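# Put ball in high post cup, reseat frame on rests

## Task

Get the ball into the cup on top of the tall post and set the frame back in its original spot resting on its supports; both must stay put with no robot holding or propping them, and at the end the grippers must open and the arms back away.

## Robot and tools

Setup. Three identical arms, arm1, arm2 and arm3, each an i2rt Big YAM with six revolute joints, a two-finger gripper and a camera on the wrist (arm1_cam_wrist, arm2_cam_wrist, arm3_cam_wrist). Two more cameras, cam_high and cam_low, are fixed in the room. The hand can reach roughly 1.0 m out from the vertical axis of joint 1. With joints 1 and 6 at 0 and the hand level and pointing forward, the wrist camera rides above the hand and views the fingertips. Loose objects may occasionally get a short nudge from outside.

Frame. All positions share one scene frame: origin on the floor, +z upward. The hand point is halfway between the fingertips; the hand's z axis runs along the fingers and the fingers close along its y axis. Foot poses are never printed, so hand positions must be inferred from images and joint angles.

Joints (absolute targets, radians unless noted; done-tolerance in brackets):
- joint1_rad, -2.879 to 2.879 [0.045]: yaws the whole arm about its foot, positive counter-clockwise seen from above; 0 points the arm the way the foot faces.
- joint2_rad, 0 to 3.141 [0.14]: shoulder; 0 has the upper arm lying back roughly horizontal, increasing raises it and then brings it forward.
- joint3_rad, 0 to 3.019 [0.09]: elbow; 0 is fully folded, increasing opens it.
- joint4_rad, -1.692 to 1.57 [0.055]: hand pitch, positive tips the fingers up.
- joint5_rad, -1.57 to 1.57 [0.03]: hand side swing, positive toward the arm's right.
- joint6_rad, -2.094 to 2.094 [0.035]: hand roll, positive clockwise viewed from behind the hand.
- gripper_m, 0 to 0.093 metres [0.003]: fingertip gap (absolute). Grip force tops out near 50-62 N per pad, lower on some grippers.

execute_actions. Argument "actions" is a list holding one action or nothing. The action is an object keyed by arm name; each arm present gets {"joints": {...}} with any subset of the seven keys above, each an absolute target, not an offset. Example: {"arm1": {"joints": {"gripper_m": 0.05}}, "arm2": {"joints": {"joint1_rad": 0.3}}}. All named motions begin at once and may finish at different moments; since joints move at different speeds the hand's path can bulge outward. Joints or arms left out keep whatever target they had and may still be straining toward it. An unknown key or a value outside its range rejects the whole call and nothing moves. No action runs beyond 15 s. Optional "cameras": a list of camera names or "all"; omitted, null or ["all"] gives every camera, [] gives none. An empty actions list just reports state and images.

Results. Each robot's joint_positions and a joint_status for the last accepted action. The "pictures" line gives the order of returned images; cameras whose calibration changed are listed. Status words: "off_target" (stopped short, may still push); "contact_stop" or "time_out" (target dropped, holds current spot, except a timed-out joint still pushing, which keeps its target or one no more than 0.375, 0.375, 0.113, 0.225, 0.075, 0.3 rad away for joints 1-6 and may move on its own once free); "not_followed" (a safety check for self- and arm-to-arm clearance withheld that arm's joint targets, shown by a "joint command not followed" line with a "cause:" line; the gripper part still runs, and withheld targets may be retried with later actions). on_its_own lists uncommanded joints; its "held at" value is the held target, not the current angle. To relieve a joint that keeps pushing, send it its reported position. Tiny target changes may do nothing. A joint carrying a load droops over time.

wait: "seconds" 0 to 10; commands nothing new, the scene keeps running, returns state and images.

zoom_image: "camera" (one of the five names) and "region" [x0, y0, x1, y1] in pixels of that camera's most recent full image, top-left origin, at most 504 by 504 pixels. Images are 896x504.

finished_scene: "scene" is the number of the current scene; it ends the scene irreversibly after the robots hold the last command, and reports success. Replying with no tool call ends everything.

Cameras. Calibration follows OpenCV conventions (pinhole plus radial distortion, K in pixels, T_world_to_cam in metres mapping scene frame to camera frame). cam_high sits overhead near (0.058, 0.081, 1.720) looking down; cam_low sits near (-1.464, -0.308, 0.697) looking across the table. Fixed cameras may be off by up to about 2.3 degrees and 9 mm; wrist camera poses come from reported joint angles and can be off by more.

Heat. Loaded motors warm up, even between calls. At 85 °C a MOTOR HOT line appears; at 100 °C the arm goes limp until cooled and drops (OVER-TEMPERATURE FAULT, joint_status "limit_stop_at_motor_heat"; resend targets afterward). Heat partly persists across scenes.

Avoid. A forceful squeeze between two arms fails and ends the run; hard collisions may too, and nothing in the state reports arms touching. The clearance check can react late and ignores fingers, gripper housings and wrist cameras. Arms do not coordinate: a stalled arm does not pause the others. The arm keeps pushing on contact, so avoid shoving into objects or surfaces. Knocking anything off the work area or onto the floor is a failure; drops, slips and slams cost quality. Fewer seconds of robot motion is better; time spent thinking lets the robot hold its last command. Finish by opening the grippers, retracting, and confirming both objects rest unsupported.

Each tool is called after "Emit:" as name([rows], argument=value, ...), one row to a line, values as JSON.

## Session

Emit:
execute_actions(actions=[])

Scene clock: 0.00 s.
Motor temperatures (°C, as the motors report them): arm1=[24 23 23 22 23 24] | arm2=[25 24 21 23 25 24] | arm3=[23 21 23 24 21 23]
arm1.joint_positions: joint1_rad=+0.211 joint2_rad=+0.616 joint3_rad=+1.456 joint4_rad=-1.225 joint5_rad=+0.156 joint6_rad=-0.412 gripper_m=+0.094
arm1.joint_status: not commanded
arm1.hand: x=+1.2231 y=-0.0271 z=+1.3886 quat_wxyz=(+0.123, -0.797, -0.214, +0.552) (m; scene frame)
arm2.joint_positions: joint1_rad=-0.195 joint2_rad=+0.481 joint3_rad=+1.315 joint4_rad=-1.338 joint5_rad=-0.062 joint6_rad=+0.373 gripper_m=+0.094
arm2.joint_status: not commanded
arm2.hand: x=-0.6472 y=+1.0886 z=+1.3299 quat_wxyz=(-0.479, -0.596, -0.618, +0.183) (m; scene frame)
arm3.joint_positions: joint1_rad=-0.386 joint2_rad=+0.440 joint3_rad=+1.446 joint4_rad=-1.401 joint5_rad=-0.135 joint6_rad=+0.007 gripper_m=+0.095
arm3.joint_status: not commanded
arm3.hand: x=-0.6314 y=-1.1513 z=+1.3589 quat_wxyz=(-0.497, +0.318, -0.768, -0.249) (m; scene frame)
pictures: arm1_cam_wrist, arm2_cam_wrist, arm3_cam_wrist, cam_high, cam_low
Images, in order (width x height): arm1_cam_wrist 896x504, arm2_cam_wrist 896x504, arm3_cam_wrist 896x504, cam_high 896x504, cam_low 896x504.

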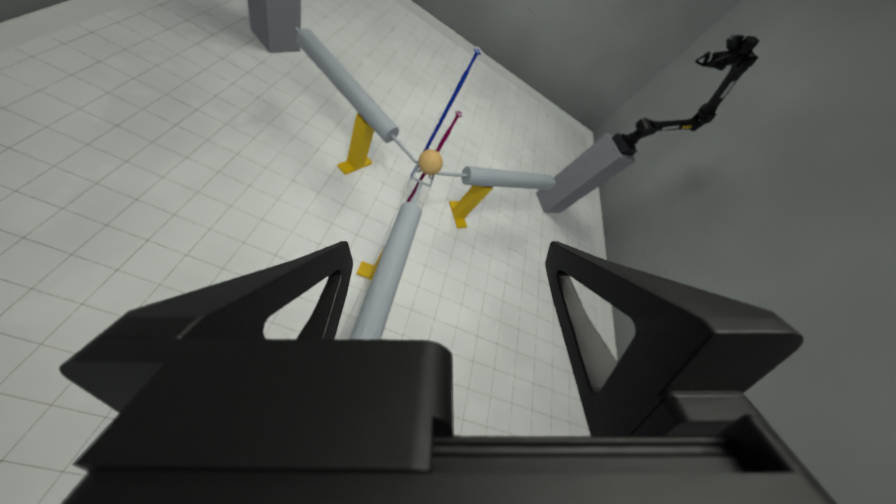

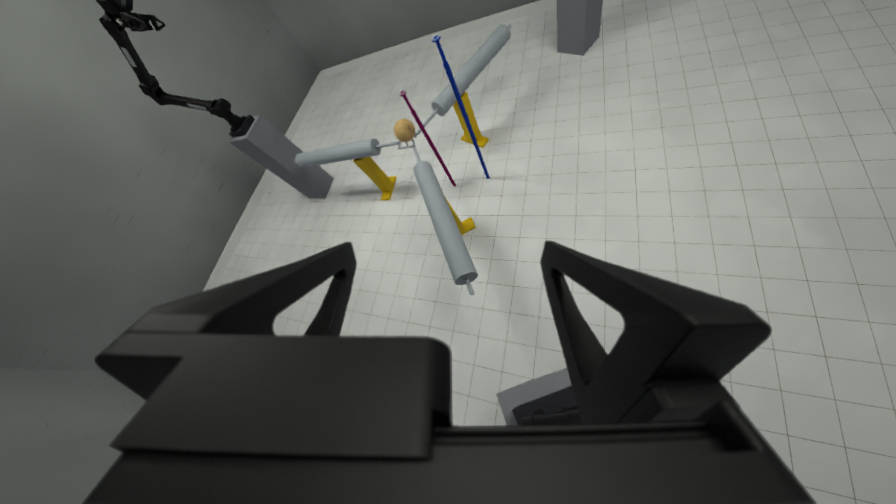

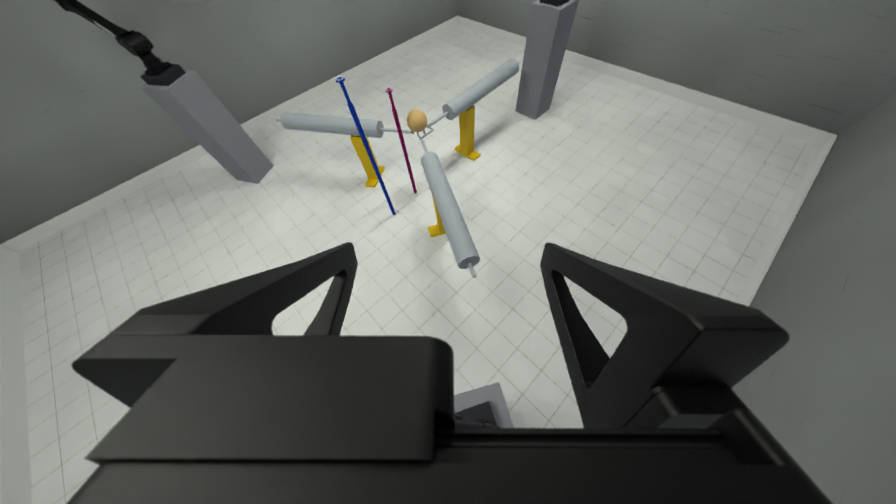

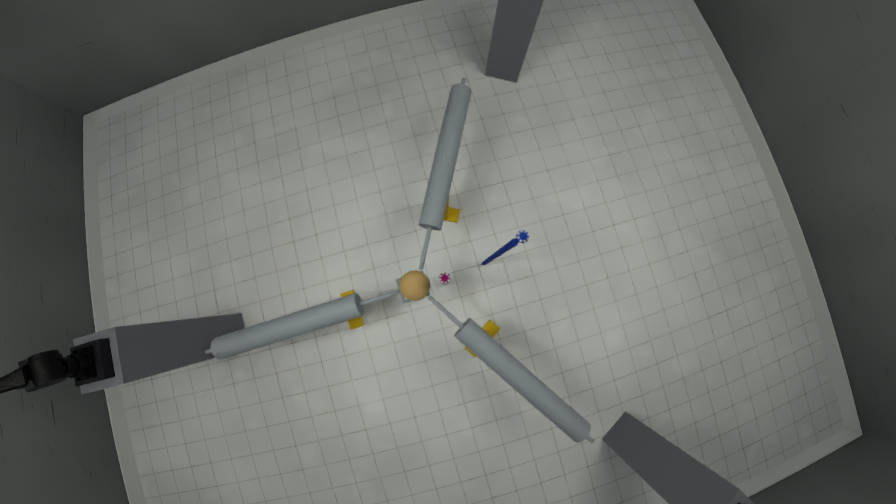

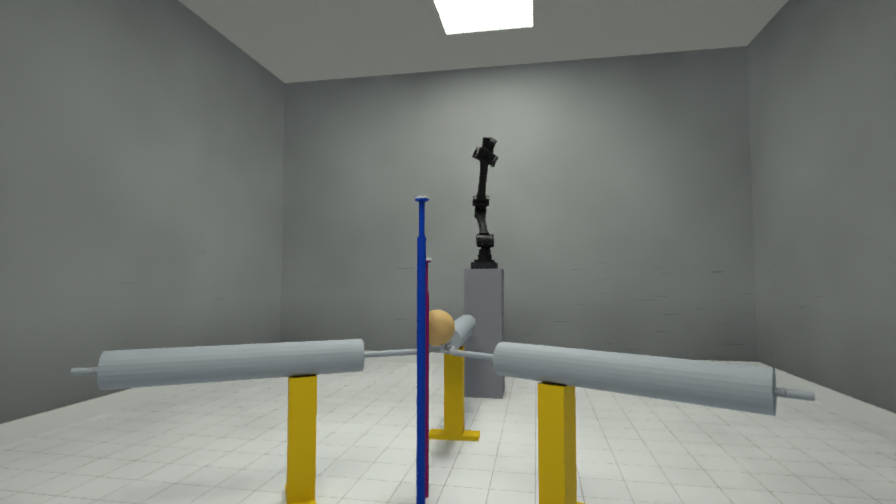

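Emit:
zoom_image(camera="cam_high", region=[330, 200, 550, 360])

Emit:
zoom_image(camera="cam_low", region=[350, 180, 590, 400])

Emit:
zoom_image(camera="arm1_cam_wrist", region=[370, 100, 500, 220])

Emit:
zoom_image(camera="arm3_cam_wrist", region=[330, 60, 500, 180])

Region (330, 200, 550, 360) of cam_high's 896x504 image, scaled by 2.291, with more detail than that image has; it fills the top 367 rows of this view, and the rest is white.

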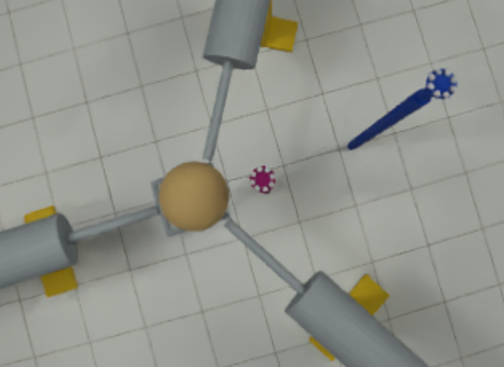

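Region (350, 180, 590, 400) of cam_low's 896x504 image, scaled by 2.100, with more detail than that image has; it fills the top 462 rows of this view, and the rest is white.

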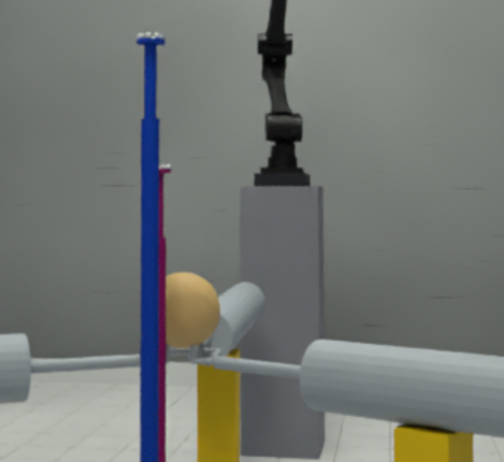

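Region (370, 100, 500, 220) of arm1_cam_wrist's 896x504 image, scaled by 3.877, with more detail than that image has; it fills the top 465 rows of this view, and the rest is white.

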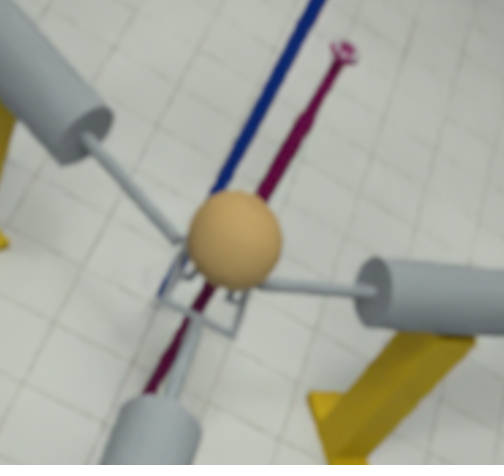

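Region (330, 60, 500, 180) of arm3_cam_wrist's 896x504 image, scaled by 2.965, with more detail than that image has; it fills the top 356 rows of this view, and the rest is white.

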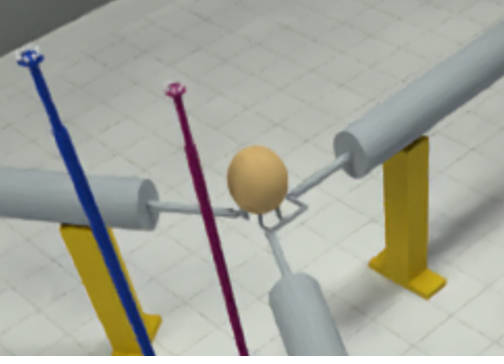

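Emit:
execute_actions([
  {"arm1":{"joints":{"joint1_rad":0,"joint2_rad":1.0,"joint3_rad":1.0,"joint4_rad":-0.6,"joint5_rad":0,"joint6_rad":0}},"arm2":{"joints":{"joint1_rad":0,"joint2_rad":1.0,"joint3_rad":1.4,"joint4_rad":-1.2,"joint5_rad":0,"joint6_rad":0}},"arm3":{"joints":{"joint1_rad":0,"joint2_rad":0.5,"joint3_rad":1.0,"joint4_rad":-1.2,"joint5_rad":0,"joint6_rad":0}}},
], cameras=[])

Emit:
execute_actions([
  {"arm1":{"joints":{"joint4_rad":-1.5}},"arm2":{"joints":{"joint3_rad":0.7}},"arm3":{"joints":{"joint2_rad":1.3}}},
])

Scene clock: 31.07 s.
Motor temperatures (°C, as the motors report them): arm1=[24 23 27 22 23 24] | arm2=[25 24 24 23 25 24] | arm3=[23 21 26 24 21 23]
arm1.joint_positions: joint1_rad=+0.006 joint2_rad=+0.992 joint3_rad=+0.975 joint4_rad=-0.624 joint5_rad=+0.003 joint6_rad=-0.014 gripper_m=+0.094
arm1.joint_status: all done
arm1.hand: x=+1.0029 y=-0.0058 z=+1.1245 quat_wxyz=(+0.005, -0.891, -0.012, +0.453) (m; scene frame)
arm2.joint_positions: joint1_rad=-0.013 joint2_rad=+0.991 joint3_rad=+1.387 joint4_rad=-1.222 joint5_rad=-0.001 joint6_rad=+0.011 gripper_m=+0.094
arm2.joint_status: all done
arm2.hand: x=-0.5206 y=+0.9281 z=+1.2525 quat_wxyz=(-0.322, -0.457, -0.810, +0.179) (m; scene frame)
arm3.joint_positions: joint1_rad=-0.011 joint2_rad=+0.512 joint3_rad=+1.002 joint4_rad=-1.219 joint5_rad=-0.003 joint6_rad=+0.007 gripper_m=+0.095
arm3.joint_status: all done
arm3.hand: x=-0.6076 y=-1.0406 z=+1.1685 quat_wxyz=(-0.347, +0.467, -0.784, -0.216) (m; scene frame)
pictures: none
No camera images: the call's "cameras" was empty. Leave "cameras" out to get every camera's image.

Scene clock: 32.57 s.
Motor temperatures (°C, as the motors report them): arm1=[24 23 27 22 23 24] | arm2=[25 24 24 23 25 24] | arm3=[23 21 26 24 21 23]
arm1.joint_positions: joint1_rad=+0.006 joint2_rad=+0.992 joint3_rad=+0.975 joint4_rad=-1.484 joint5_rad=+0.003 joint6_rad=-0.013 gripper_m=+0.094
arm1.joint_status: all done
arm1.hand: x=+1.1818 y=-0.0034 z=+1.0245 quat_wxyz=(+0.005, -0.999, -0.012, +0.040) (m; scene frame)
arm2.joint_positions: joint1_rad=-0.013 joint2_rad=+1.005 joint3_rad=+0.710 joint4_rad=-1.212 joint5_rad=-0.001 joint6_rad=+0.011 gripper_m=+0.094
arm2.joint_status: all done
arm2.hand: x=-0.5904 y=+1.0381 z=+0.9304 quat_wxyz=(-0.031, -0.492, -0.870, +0.019) (m; scene frame)
arm3.joint_positions: joint1_rad=-0.011 joint2_rad=+1.289 joint3_rad=+1.002 joint4_rad=-1.211 joint5_rad=-0.003 joint6_rad=+0.007 gripper_m=+0.095
arm3.joint_status: all done
arm3.hand: x=-0.5525 y=-0.9332 z=+0.9373 quat_wxyz=(-0.029, +0.512, -0.858, -0.024) (m; scene frame)
pictures: arm1_cam_wrist, arm2_cam_wrist, arm3_cam_wrist, cam_high, cam_low
camera_calibration (this result's frames):
arm1_cam_wrist: T_world_to_cam=[[-0.0202546, 0.999767, 0.00751275, 0.0214615], [0.855903, 0.0134553, 0.516962, -1.53259], [0.51674, 0.016901, -0.855976, 0.388119], [0, 0, 0, 1]] pos_world=[1.11162, -0.00739464, 1.12435]
arm2_cam_wrist: T_world_to_cam=[[-0.861401, -0.507857, 0.00835487, 0.00871385], [-0.426179, 0.731617, 0.532079, -1.50429], [-0.276332, 0.454773, -0.846653, 0.277007], [0, 0, 0, 1]] pos_world=[-0.557044, 0.979012, 1.03486]
arm3_cam_wrist: T_world_to_cam=[[0.881283, -0.472553, -0.00576204, 0.0506157], [-0.398707, -0.75, 0.527762, -1.41154], [-0.253717, -0.46281, -0.849373, 0.348237], [0, 0, 0, 1]] pos_world=[-0.519046, -0.873572, 1.04103]
Images, in order (width x height): arm1_cam_wrist 896x504, arm2_cam_wrist 896x504, arm3_cam_wrist 896x504, cam_high 896x504, cam_low 896x504.

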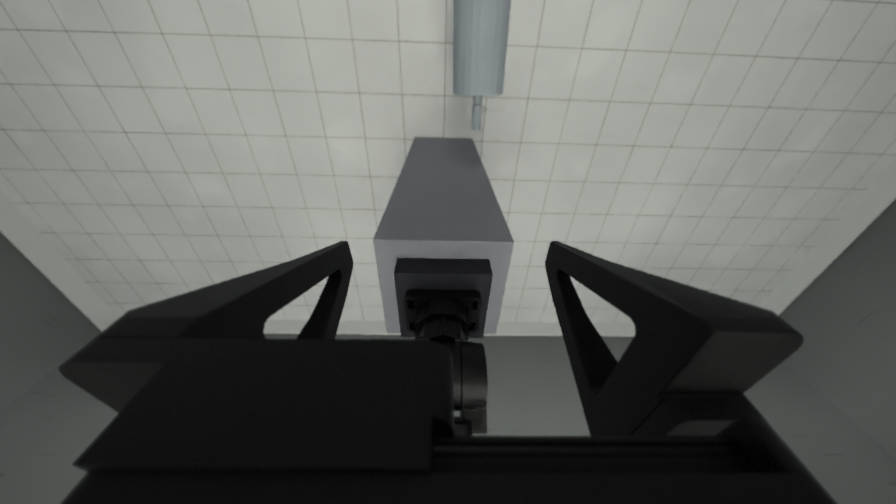

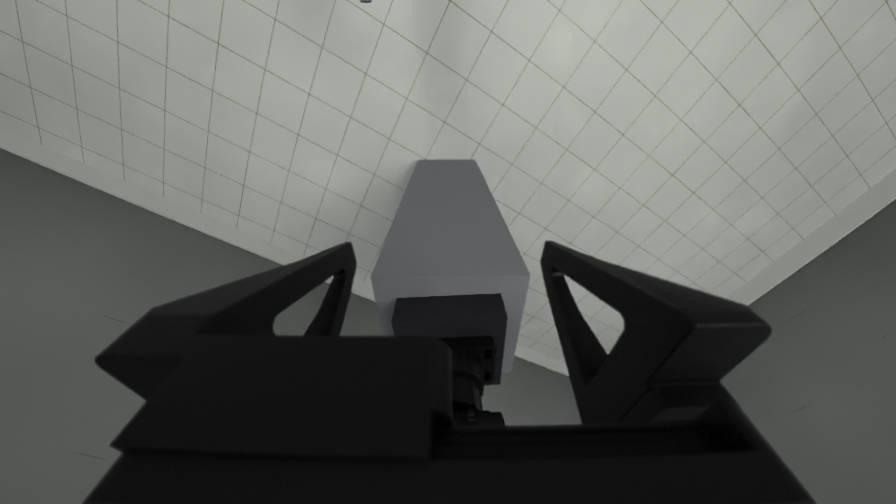

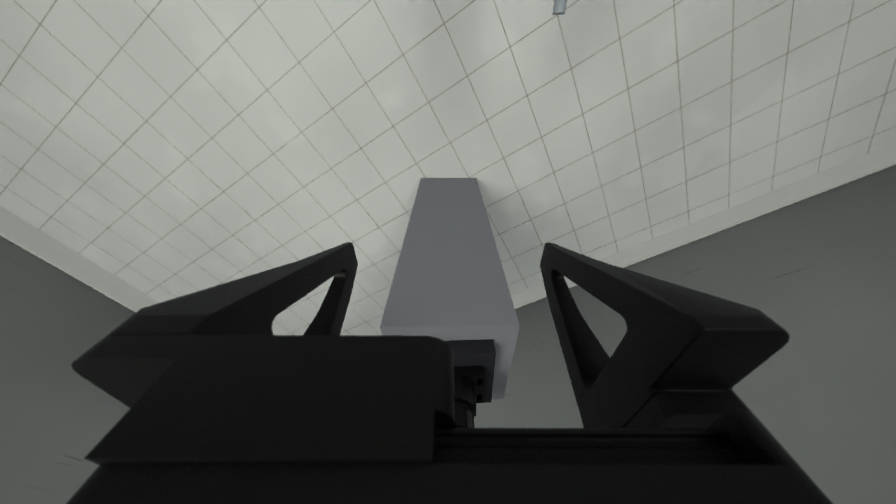

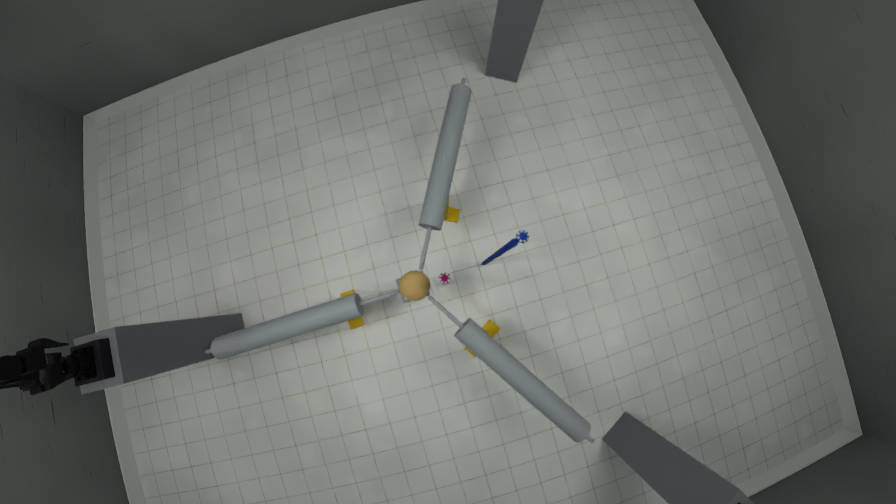

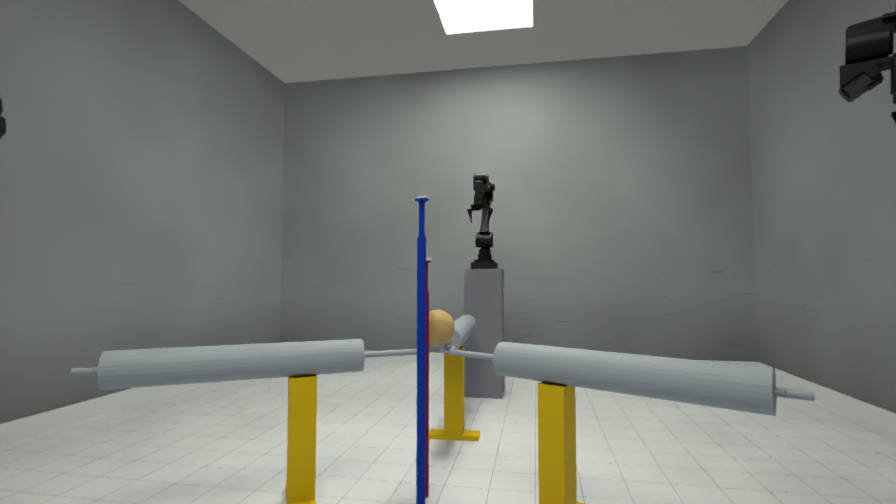

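Emit:
execute_actions([
  {"arm1":{"joints":{"joint1_rad":-0.221,"joint2_rad":1.5,"joint3_rad":0.75,"joint4_rad":-0.4,"joint6_rad":-0.24}},"arm2":{"joints":{"joint1_rad":0.24,"joint2_rad":1.7,"joint3_rad":1.235,"joint4_rad":-0.6,"joint6_rad":0.258}},"arm3":{"joints":{"joint1_rad":-0.336,"joint2_rad":1.9,"joint3_rad":1.554,"joint4_rad":-0.75,"joint6_rad":-0.313}}},
], cameras=[])

Emit:
execute_actions([
  {"arm1":{"joints":{"joint2_rad":2.045,"joint3_rad":0.568,"joint4_rad":-0.094}},"arm2":{"joints":{"joint2_rad":2.282,"joint4_rad":-0.524}},"arm3":{"joints":{"joint2_rad":2.375}}},
])

Scene clock: 60.00 s.
Motor temperatures (°C, as the motors report them): arm1=[24 23 28 22 23 24] | arm2=[25 25 25 23 25 24] | arm3=[23 22 27 24 21 23]
arm1.joint_positions: joint1_rad=-0.218 joint2_rad=+1.502 joint3_rad=+0.742 joint4_rad=-0.422 joint5_rad=+0.001 joint6_rad=-0.227 gripper_m=+0.094
arm1.joint_status: all done
arm1.hand: x=+1.0268 y=+0.0926 z=+0.8158 quat_wxyz=(+0.046, -0.980, -0.006, +0.193) (m; scene frame)
arm2.joint_positions: joint1_rad=+0.236 joint2_rad=+1.705 joint3_rad=+1.189 joint4_rad=-0.623 joint5_rad=+0.000 joint6_rad=+0.247 gripper_m=+0.094
arm2.joint_status: all done
arm2.hand: x=-0.3124 y=+0.8561 z=+0.8875 quat_wxyz=(-0.210, -0.474, -0.853, +0.060) (m; scene frame)
arm3.joint_positions: joint1_rad=-0.349 joint2_rad=+1.887 joint3_rad=+1.504 joint4_rad=-0.765 joint5_rad=-0.001 joint6_rad=-0.300 gripper_m=+0.095
arm3.joint_status: all done
arm3.hand: x=-0.2396 y=-0.8096 z=+0.8780 quat_wxyz=(-0.203, +0.487, -0.848, -0.050) (m; scene frame)
pictures: none
No camera images: the call's "cameras" was empty. Leave "cameras" out to get every camera's image.

Scene clock: 61.50 s.
Motor temperatures (°C, as the motors report them): arm1=[24 23 28 22 23 24] | arm2=[25 25 25 23 25 24] | arm3=[23 22 27 24 21 23]
arm1.joint_positions: joint1_rad=-0.218 joint2_rad=+2.041 joint3_rad=+0.568 joint4_rad=-0.112 joint5_rad=+0.001 joint6_rad=-0.227 gripper_m=+0.094
arm1.joint_status: all done
arm1.hand: x=+1.1668 y=+0.0631 z=+0.6035 quat_wxyz=(+0.002, -1.000, -0.006, -0.001) (m; scene frame)
arm2.joint_positions: joint1_rad=+0.236 joint2_rad=+2.280 joint3_rad=+1.220 joint4_rad=-0.535 joint5_rad=+0.000 joint6_rad=+0.247 gripper_m=+0.094
arm2.joint_status: all done
arm2.hand: x=-0.3655 y=+0.9047 z=+0.5964 quat_wxyz=(+0.009, -0.487, -0.873, +0.001) (m; scene frame)
arm3.joint_positions: joint1_rad=-0.349 joint2_rad=+2.398 joint3_rad=+1.540 joint4_rad=-0.755 joint5_rad=-0.001 joint6_rad=-0.300 gripper_m=+0.095
arm3.joint_status: all done
arm3.hand: x=-0.2952 y=-0.8579 z=+0.5785 quat_wxyz=(+0.022, +0.499, -0.866, +0.001) (m; scene frame)
pictures: arm1_cam_wrist, arm2_cam_wrist, arm3_cam_wrist, cam_high, cam_low
camera_calibration (this result's frames):
arm1_cam_wrist: T_world_to_cam=[[-0.00922492, 0.999956, 0.00176456, -0.0514892], [0.809995, 0.00643768, 0.586401, -1.29089], [0.586364, 0.00683879, -0.810019, -0.0740188], [0, 0, 0, 1]] pos_world=[1.08854, 0.0603034, 0.697112]
arm2_cam_wrist: T_world_to_cam=[[-0.854846, -0.518608, 0.0168558, 0.1445], [-0.405049, 0.68726, 0.603, -1.12761], [-0.324305, 0.508645, -0.797563, 0.0215199], [0, 0, 0, 1]] pos_world=[-0.326234, 0.838956, 0.694679]
arm3_cam_wrist: T_world_to_cam=[[0.866019, -0.499776, -0.0153075, -0.164936], [-0.383791, -0.684038, 0.62032, -1.05573], [-0.320492, -0.531334, -0.7842, 0.0273999], [0, 0, 0, 1]] pos_world=[-0.25356, -0.790032, 0.673852]
Images, in order (width x height): arm1_cam_wrist 896x504, arm2_cam_wrist 896x504, arm3_cam_wrist 896x504, cam_high 896x504, cam_low 896x504.

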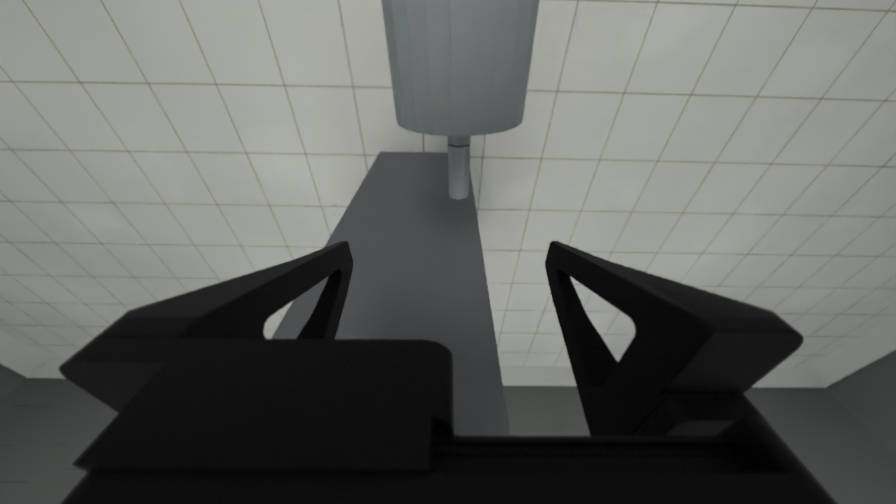

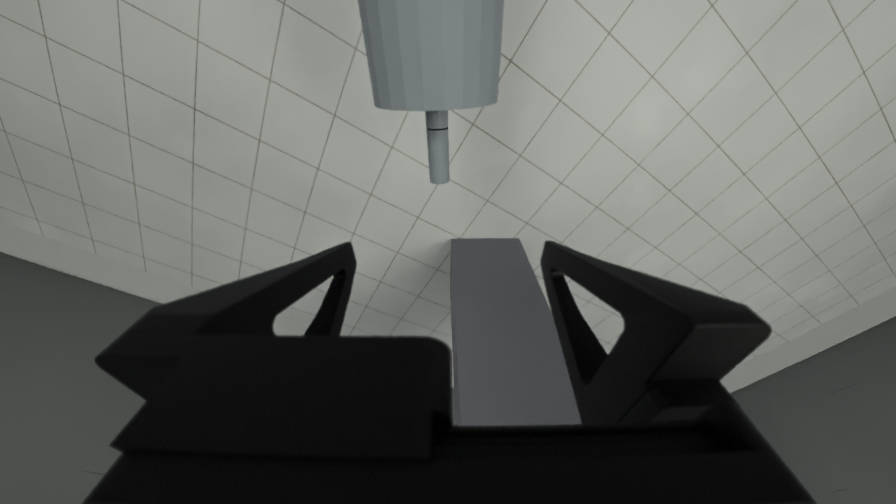

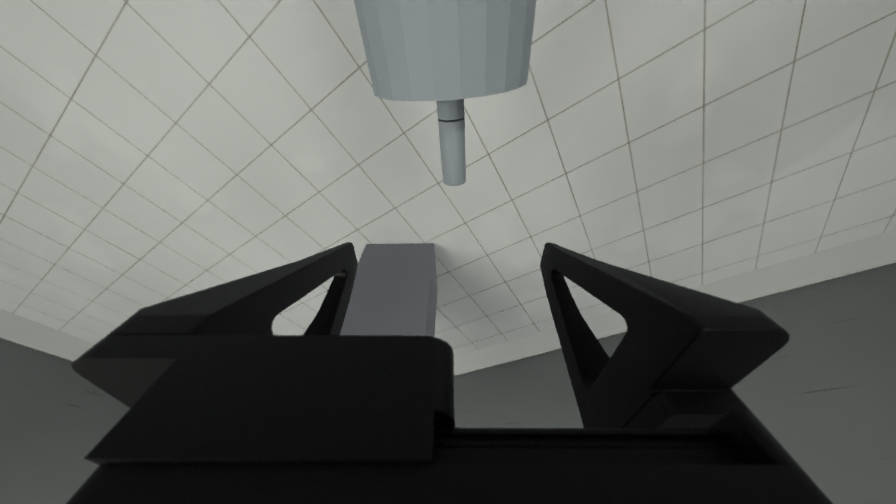

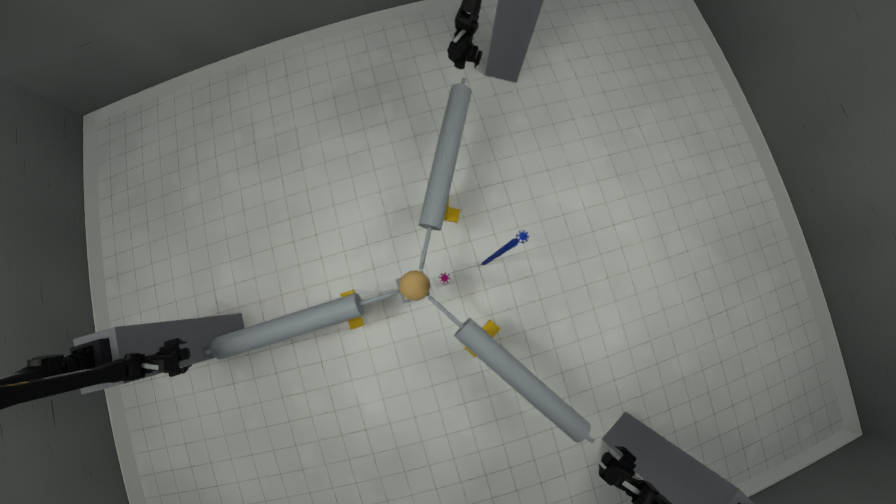

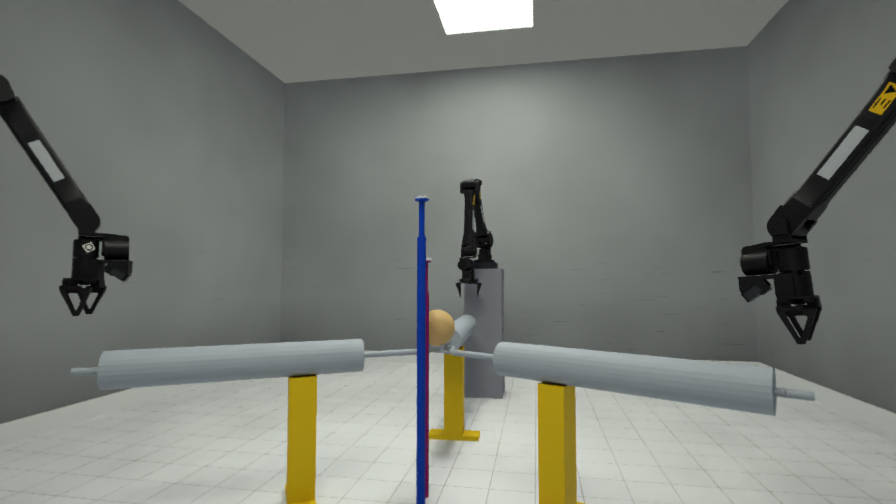

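Emit:
execute_actions([
  {"arm1":{"joints":{"joint1_rad":-0.253,"joint2_rad":2.329,"joint3_rad":0.645,"joint4_rad":0.13,"joint6_rad":-0.29}},"arm2":{"joints":{"joint1_rad":0.25,"joint2_rad":2.464,"joint3_rad":1.30,"joint4_rad":-0.385,"joint6_rad":0.27}},"arm3":{"joints":{"joint2_rad":2.51,"joint3_rad":1.6,"joint4_rad":-0.62,"joint6_rad":-0.345}}},
], cameras=[])

Emit:
execute_actions([
  {"arm1":{"joints":{"joint2_rad":2.57,"joint3_rad":0.77,"joint4_rad":0.255}},"arm2":{"joints":{"joint2_rad":2.655,"joint3_rad":1.42,"joint4_rad":-0.298}},"arm3":{"joints":{"joint2_rad":2.65,"joint3_rad":1.677,"joint4_rad":-0.556}}},
])

Scene clock: 77.40 s.
Motor temperatures (°C, as the motors report them): arm1=[24 23 25 22 23 24] | arm2=[25 26 24 23 25 24] | arm3=[23 24 27 24 21 23]
arm1.joint_positions: joint1_rad=-0.245 joint2_rad=+2.337 joint3_rad=+0.644 joint4_rad=+0.113 joint5_rad=+0.001 joint6_rad=-0.277 gripper_m=+0.094
arm1.joint_status: all done
arm1.hand: x=+1.1709 y=+0.0705 z=+0.5233 quat_wxyz=(+0.003, -1.000, -0.017, +0.001) (m; scene frame)
arm2.joint_positions: joint1_rad=+0.236 joint2_rad=+2.468 joint3_rad=+1.292 joint4_rad=-0.401 joint5_rad=+0.000 joint6_rad=+0.259 gripper_m=+0.094
arm2.joint_status: all done
arm2.hand: x=-0.3622 y=+0.9008 z=+0.5169 quat_wxyz=(+0.000, -0.492, -0.871, +0.003) (m; scene frame)
arm3.joint_positions: joint1_rad=-0.349 joint2_rad=+2.488 joint3_rad=+1.581 joint4_rad=-0.632 joint5_rad=-0.001 joint6_rad=-0.332 gripper_m=+0.095
arm3.joint_status: all done
arm3.hand: x=-0.2799 y=-0.8433 z=+0.5364 quat_wxyz=(-0.014, +0.513, -0.858, -0.007) (m; scene frame)
pictures: none
No camera images: the call's "cameras" was empty. Leave "cameras" out to get every camera's image.

Scene clock: 78.70 s.
Motor temperatures (°C, as the motors report them): arm1=[24 23 25 22 23 24] | arm2=[25 26 24 23 25 24] | arm3=[23 24 27 24 21 23]
arm1.joint_positions: joint1_rad=-0.247 joint2_rad=+2.481 joint3_rad=+0.769 joint4_rad=+0.253 joint5_rad=-0.022 joint6_rad=-0.277 gripper_m=+0.094
arm1.joint_status: all done
arm1.hand: x=+1.1199 y=+0.0798 z=+0.4793 quat_wxyz=(+0.007, -0.998, -0.018, +0.062) (m; scene frame)
arm2.joint_positions: joint1_rad=+0.237 joint2_rad=+2.640 joint3_rad=+1.418 joint4_rad=-0.301 joint5_rad=+0.001 joint6_rad=+0.259 gripper_m=+0.094
arm2.joint_status: all done
arm2.hand: x=-0.3451 y=+0.8839 z=+0.4506 quat_wxyz=(-0.026, -0.491, -0.871, +0.011) (m; scene frame)
arm3.joint_positions: joint1_rad=-0.349 joint2_rad=+2.630 joint3_rad=+1.663 joint4_rad=-0.562 joint5_rad=-0.002 joint6_rad=-0.333 gripper_m=+0.095
arm3.joint_status: all done
arm3.hand: x=-0.2766 y=-0.8394 z=+0.4727 quat_wxyz=(-0.019, +0.513, -0.858, -0.009) (m; scene frame)
pictures: arm1_cam_wrist, arm2_cam_wrist, arm3_cam_wrist, cam_high, cam_low
camera_calibration (this result's frames):
arm1_cam_wrist: T_world_to_cam=[[-0.0315956, 0.999419, 0.0127978, -0.0486348], [0.877208, 0.0215903, 0.479625, -1.20553], [0.47907, 0.0263804, -0.87738, 0.00364599], [0, 0, 0, 1]] pos_world=[1.05422, 0.0745381, 0.582022]
arm2_cam_wrist: T_world_to_cam=[[-0.860507, -0.509439, -0.000467114, 0.151403], [-0.426995, 0.720747, 0.546076, -1.02862], [-0.277856, 0.470102, -0.837735, -0.00940864], [0, 0, 0, 1]] pos_world=[-0.311546, 0.822928, 0.553893]
arm3_cam_wrist: T_world_to_cam=[[0.881834, -0.471458, 0.00983401, -0.157184], [-0.396782, -0.730566, 0.555732, -0.982388], [-0.25482, -0.493965, -0.831303, 0.0319994], [0, 0, 0, 1]] pos_world=[-0.24303, -0.775998, 0.574091]
Images, in order (width x height): arm1_cam_wrist 896x504, arm2_cam_wrist 896x504, arm3_cam_wrist 896x504, cam_high 896x504, cam_low 896x504.

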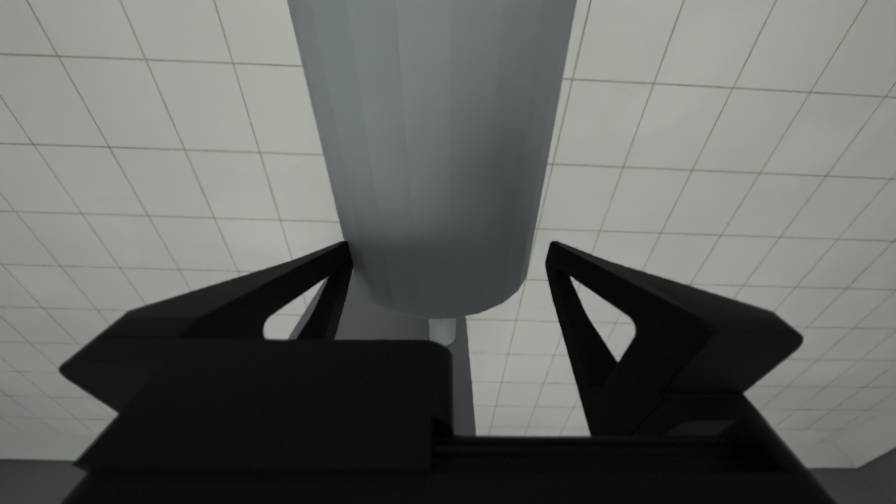

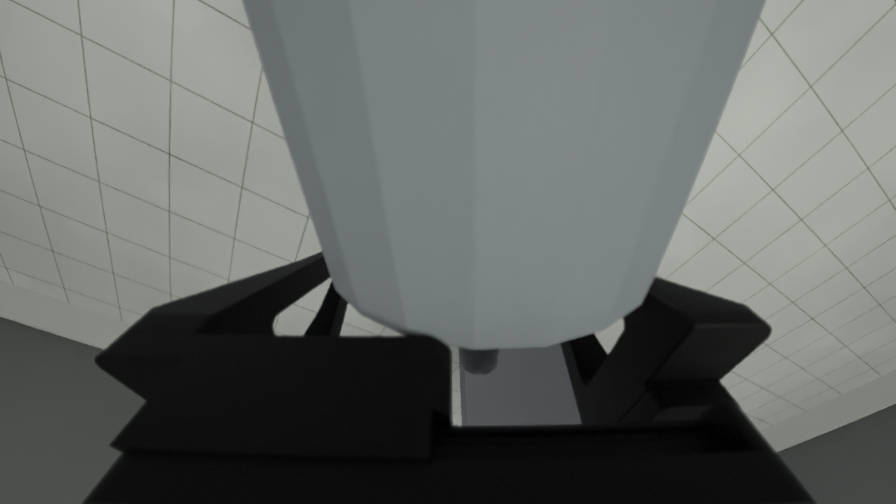

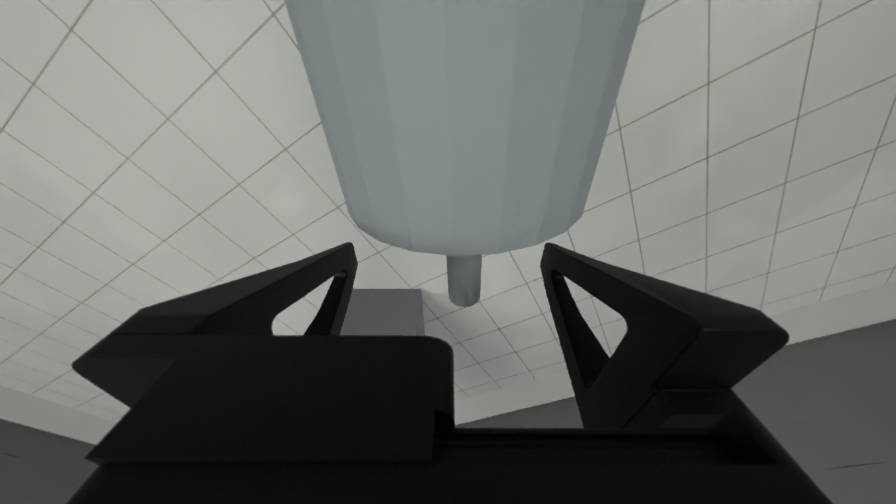

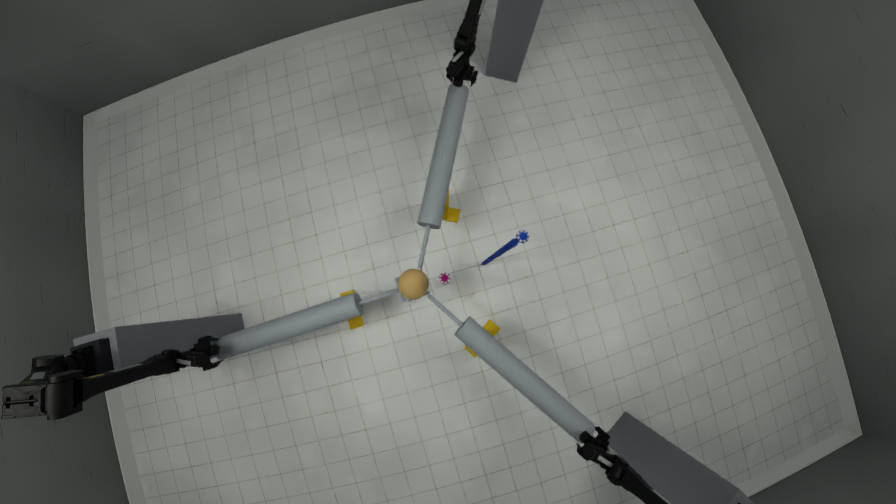

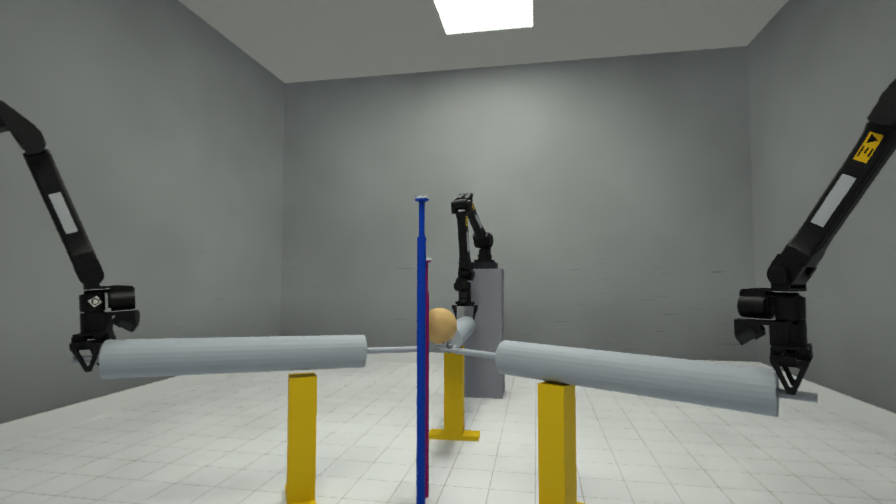

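Emit:
execute_actions([
  {"arm1":{"joints":{"joint2_rad":2.40}},"arm2":{"joints":{"joint3_rad":1.385}},"arm3":{"joints":{"joint2_rad":2.65,"joint3_rad":1.65}}},
], cameras=[])

Emit:
execute_actions([
  {"arm1":{"joints":{"joint2_rad":2.36,"joint3_rad":0.635,"joint4_rad":0.12}}},
])

Scene clock: 83.53 s.
Motor temperatures (°C, as the motors report them): arm1=[24 23 25 22 24 24] | arm2=[25 26 24 23 25 24] | arm3=[23 24 26 24 21 23]
arm1.joint_positions: joint1_rad=-0.247 joint2_rad=+2.411 joint3_rad=+0.767 joint4_rad=+0.253 joint5_rad=-0.003 joint6_rad=-0.282 gripper_m=+0.094
arm1.joint_status: all done
arm1.hand: x=+1.0926 y=+0.0899 z=+0.5026 quat_wxyz=(+0.025, -0.995, -0.019, +0.092) (m; scene frame)
arm2.joint_positions: joint1_rad=+0.237 joint2_rad=+2.640 joint3_rad=+1.391 joint4_rad=-0.301 joint5_rad=+0.001 joint6_rad=+0.259 gripper_m=+0.094
arm2.joint_status: all done
arm2.hand: x=-0.3568 y=+0.8953 z=+0.4467 quat_wxyz=(-0.013, -0.492, -0.871, +0.008) (m; scene frame)
arm3.joint_positions: joint1_rad=-0.349 joint2_rad=+2.630 joint3_rad=+1.657 joint4_rad=-0.562 joint5_rad=-0.002 joint6_rad=-0.333 gripper_m=+0.095
arm3.joint_status: all done
arm3.hand: x=-0.2790 y=-0.8416 z=+0.4714 quat_wxyz=(-0.016, +0.513, -0.858, -0.008) (m; scene frame)
pictures: none
No camera images: the call's "cameras" was empty. Leave "cameras" out to get every camera's image.

Scene clock: 84.43 s.
Motor temperatures (°C, as the motors report them): arm1=[24 23 25 22 23 24] | arm2=[25 26 24 23 25 24] | arm3=[23 24 26 24 21 23]
arm1.joint_positions: joint1_rad=-0.247 joint2_rad=+2.362 joint3_rad=+0.630 joint4_rad=+0.131 joint5_rad=-0.003 joint6_rad=-0.282 gripper_m=+0.094
arm1.joint_status: all done
arm1.hand: x=+1.1850 y=+0.0668 z=+0.5174 quat_wxyz=(-0.002, -1.000, -0.019, -0.009) (m; scene frame)
arm2.joint_positions: joint1_rad=+0.237 joint2_rad=+2.640 joint3_rad=+1.391 joint4_rad=-0.301 joint5_rad=+0.001 joint6_rad=+0.259 gripper_m=+0.094
arm2.joint_status: not commanded
arm2.hand: x=-0.3568 y=+0.8953 z=+0.4467 quat_wxyz=(-0.013, -0.492, -0.871, +0.008) (m; scene frame)
arm3.joint_positions: joint1_rad=-0.349 joint2_rad=+2.630 joint3_rad=+1.657 joint4_rad=-0.562 joint5_rad=-0.002 joint6_rad=-0.333 gripper_m=+0.095
arm3.joint_status: not commanded
arm3.hand: x=-0.2790 y=-0.8416 z=+0.4714 quat_wxyz=(-0.016, +0.513, -0.858, -0.008) (m; scene frame)
pictures: arm1_cam_wrist, arm2_cam_wrist, arm3_cam_wrist, cam_high, cam_low
camera_calibration (this result's frames):
arm1_cam_wrist: T_world_to_cam=[[-0.0346249, 0.999373, -0.00734282, -0.0200997], [0.800485, 0.0321315, 0.59849, -1.25195], [0.598351, 0.0148449, -0.801096, -0.173787], [0, 0, 0, 1]] pos_world=[1.10546, 0.0628938, 0.60991]
arm2_cam_wrist: T_world_to_cam=[[-0.860545, -0.509331, 0.00669747, 0.14374], [-0.416012, 0.710343, 0.567756, -1.03615], [-0.293933, 0.485793, -0.82317, -0.047567], [0, 0, 0, 1]] pos_world=[-0.321336, 0.832337, 0.548159]
arm3_cam_wrist: T_world_to_cam=[[0.881891, -0.471386, 0.00795298, -0.155144], [-0.394404, -0.728418, 0.560226, -0.983846], [-0.25829, -0.497195, -0.828302, 0.024156], [0, 0, 0, 1]] pos_world=[-0.244974, -0.777773, 0.572418]
Images, in order (width x height): arm1_cam_wrist 896x504, arm2_cam_wrist 896x504, arm3_cam_wrist 896x504, cam_high 896x504, cam_low 896x504.

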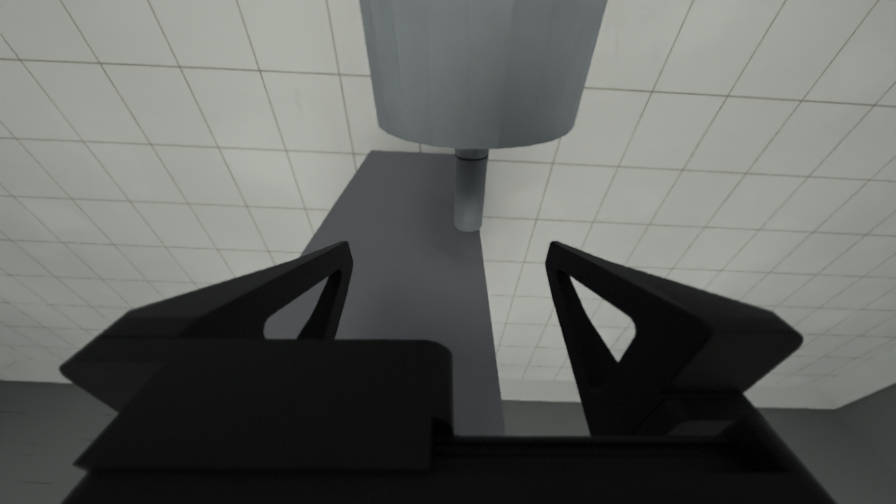

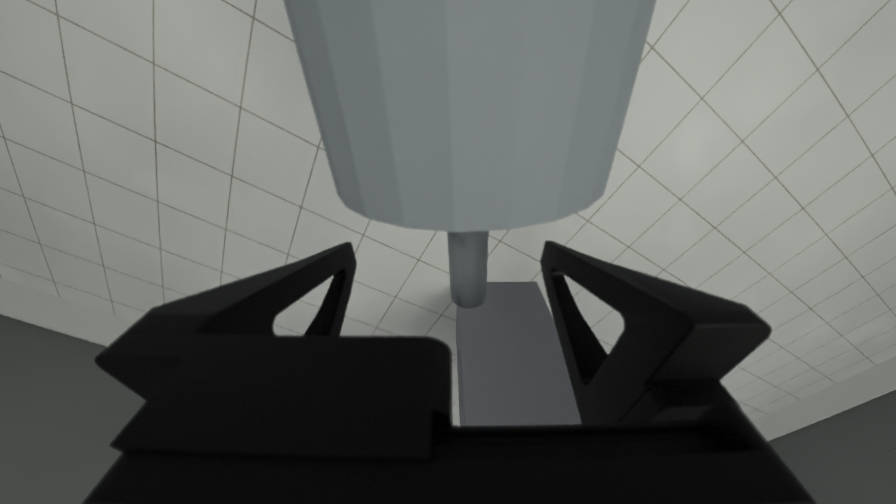

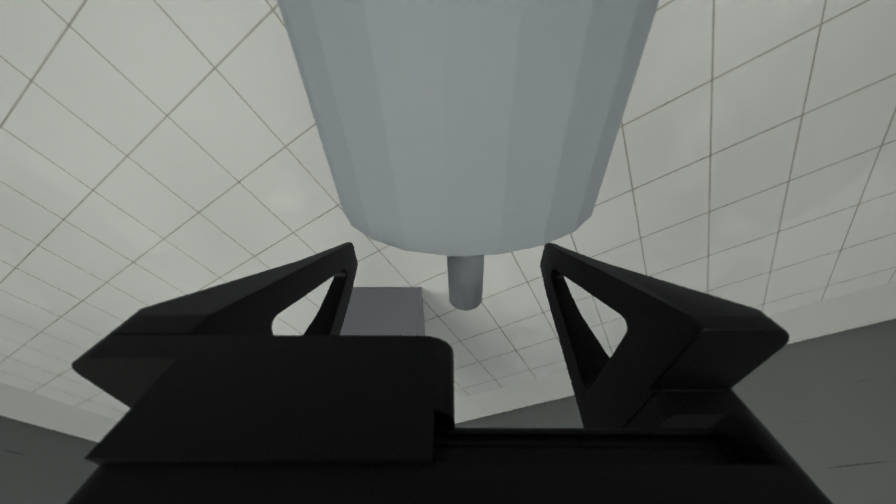

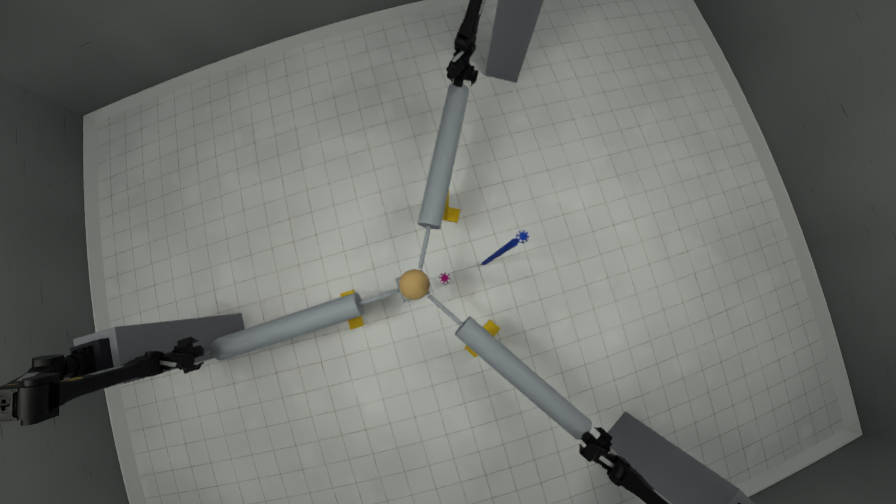

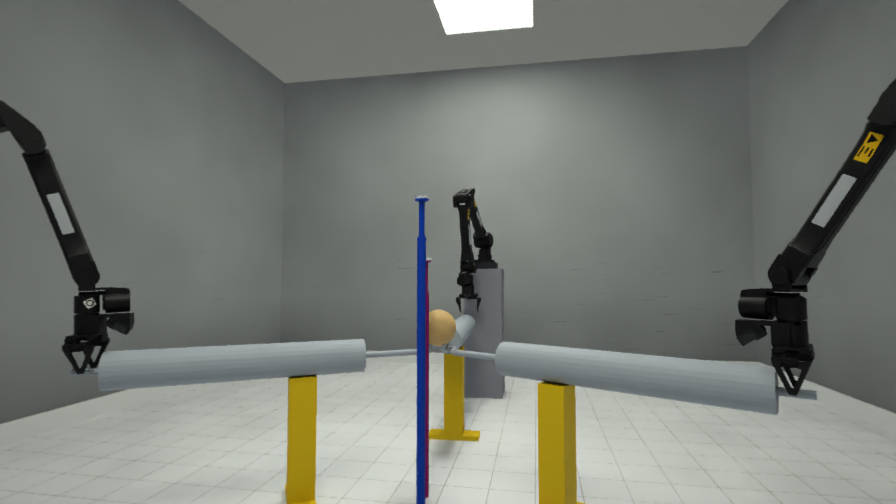

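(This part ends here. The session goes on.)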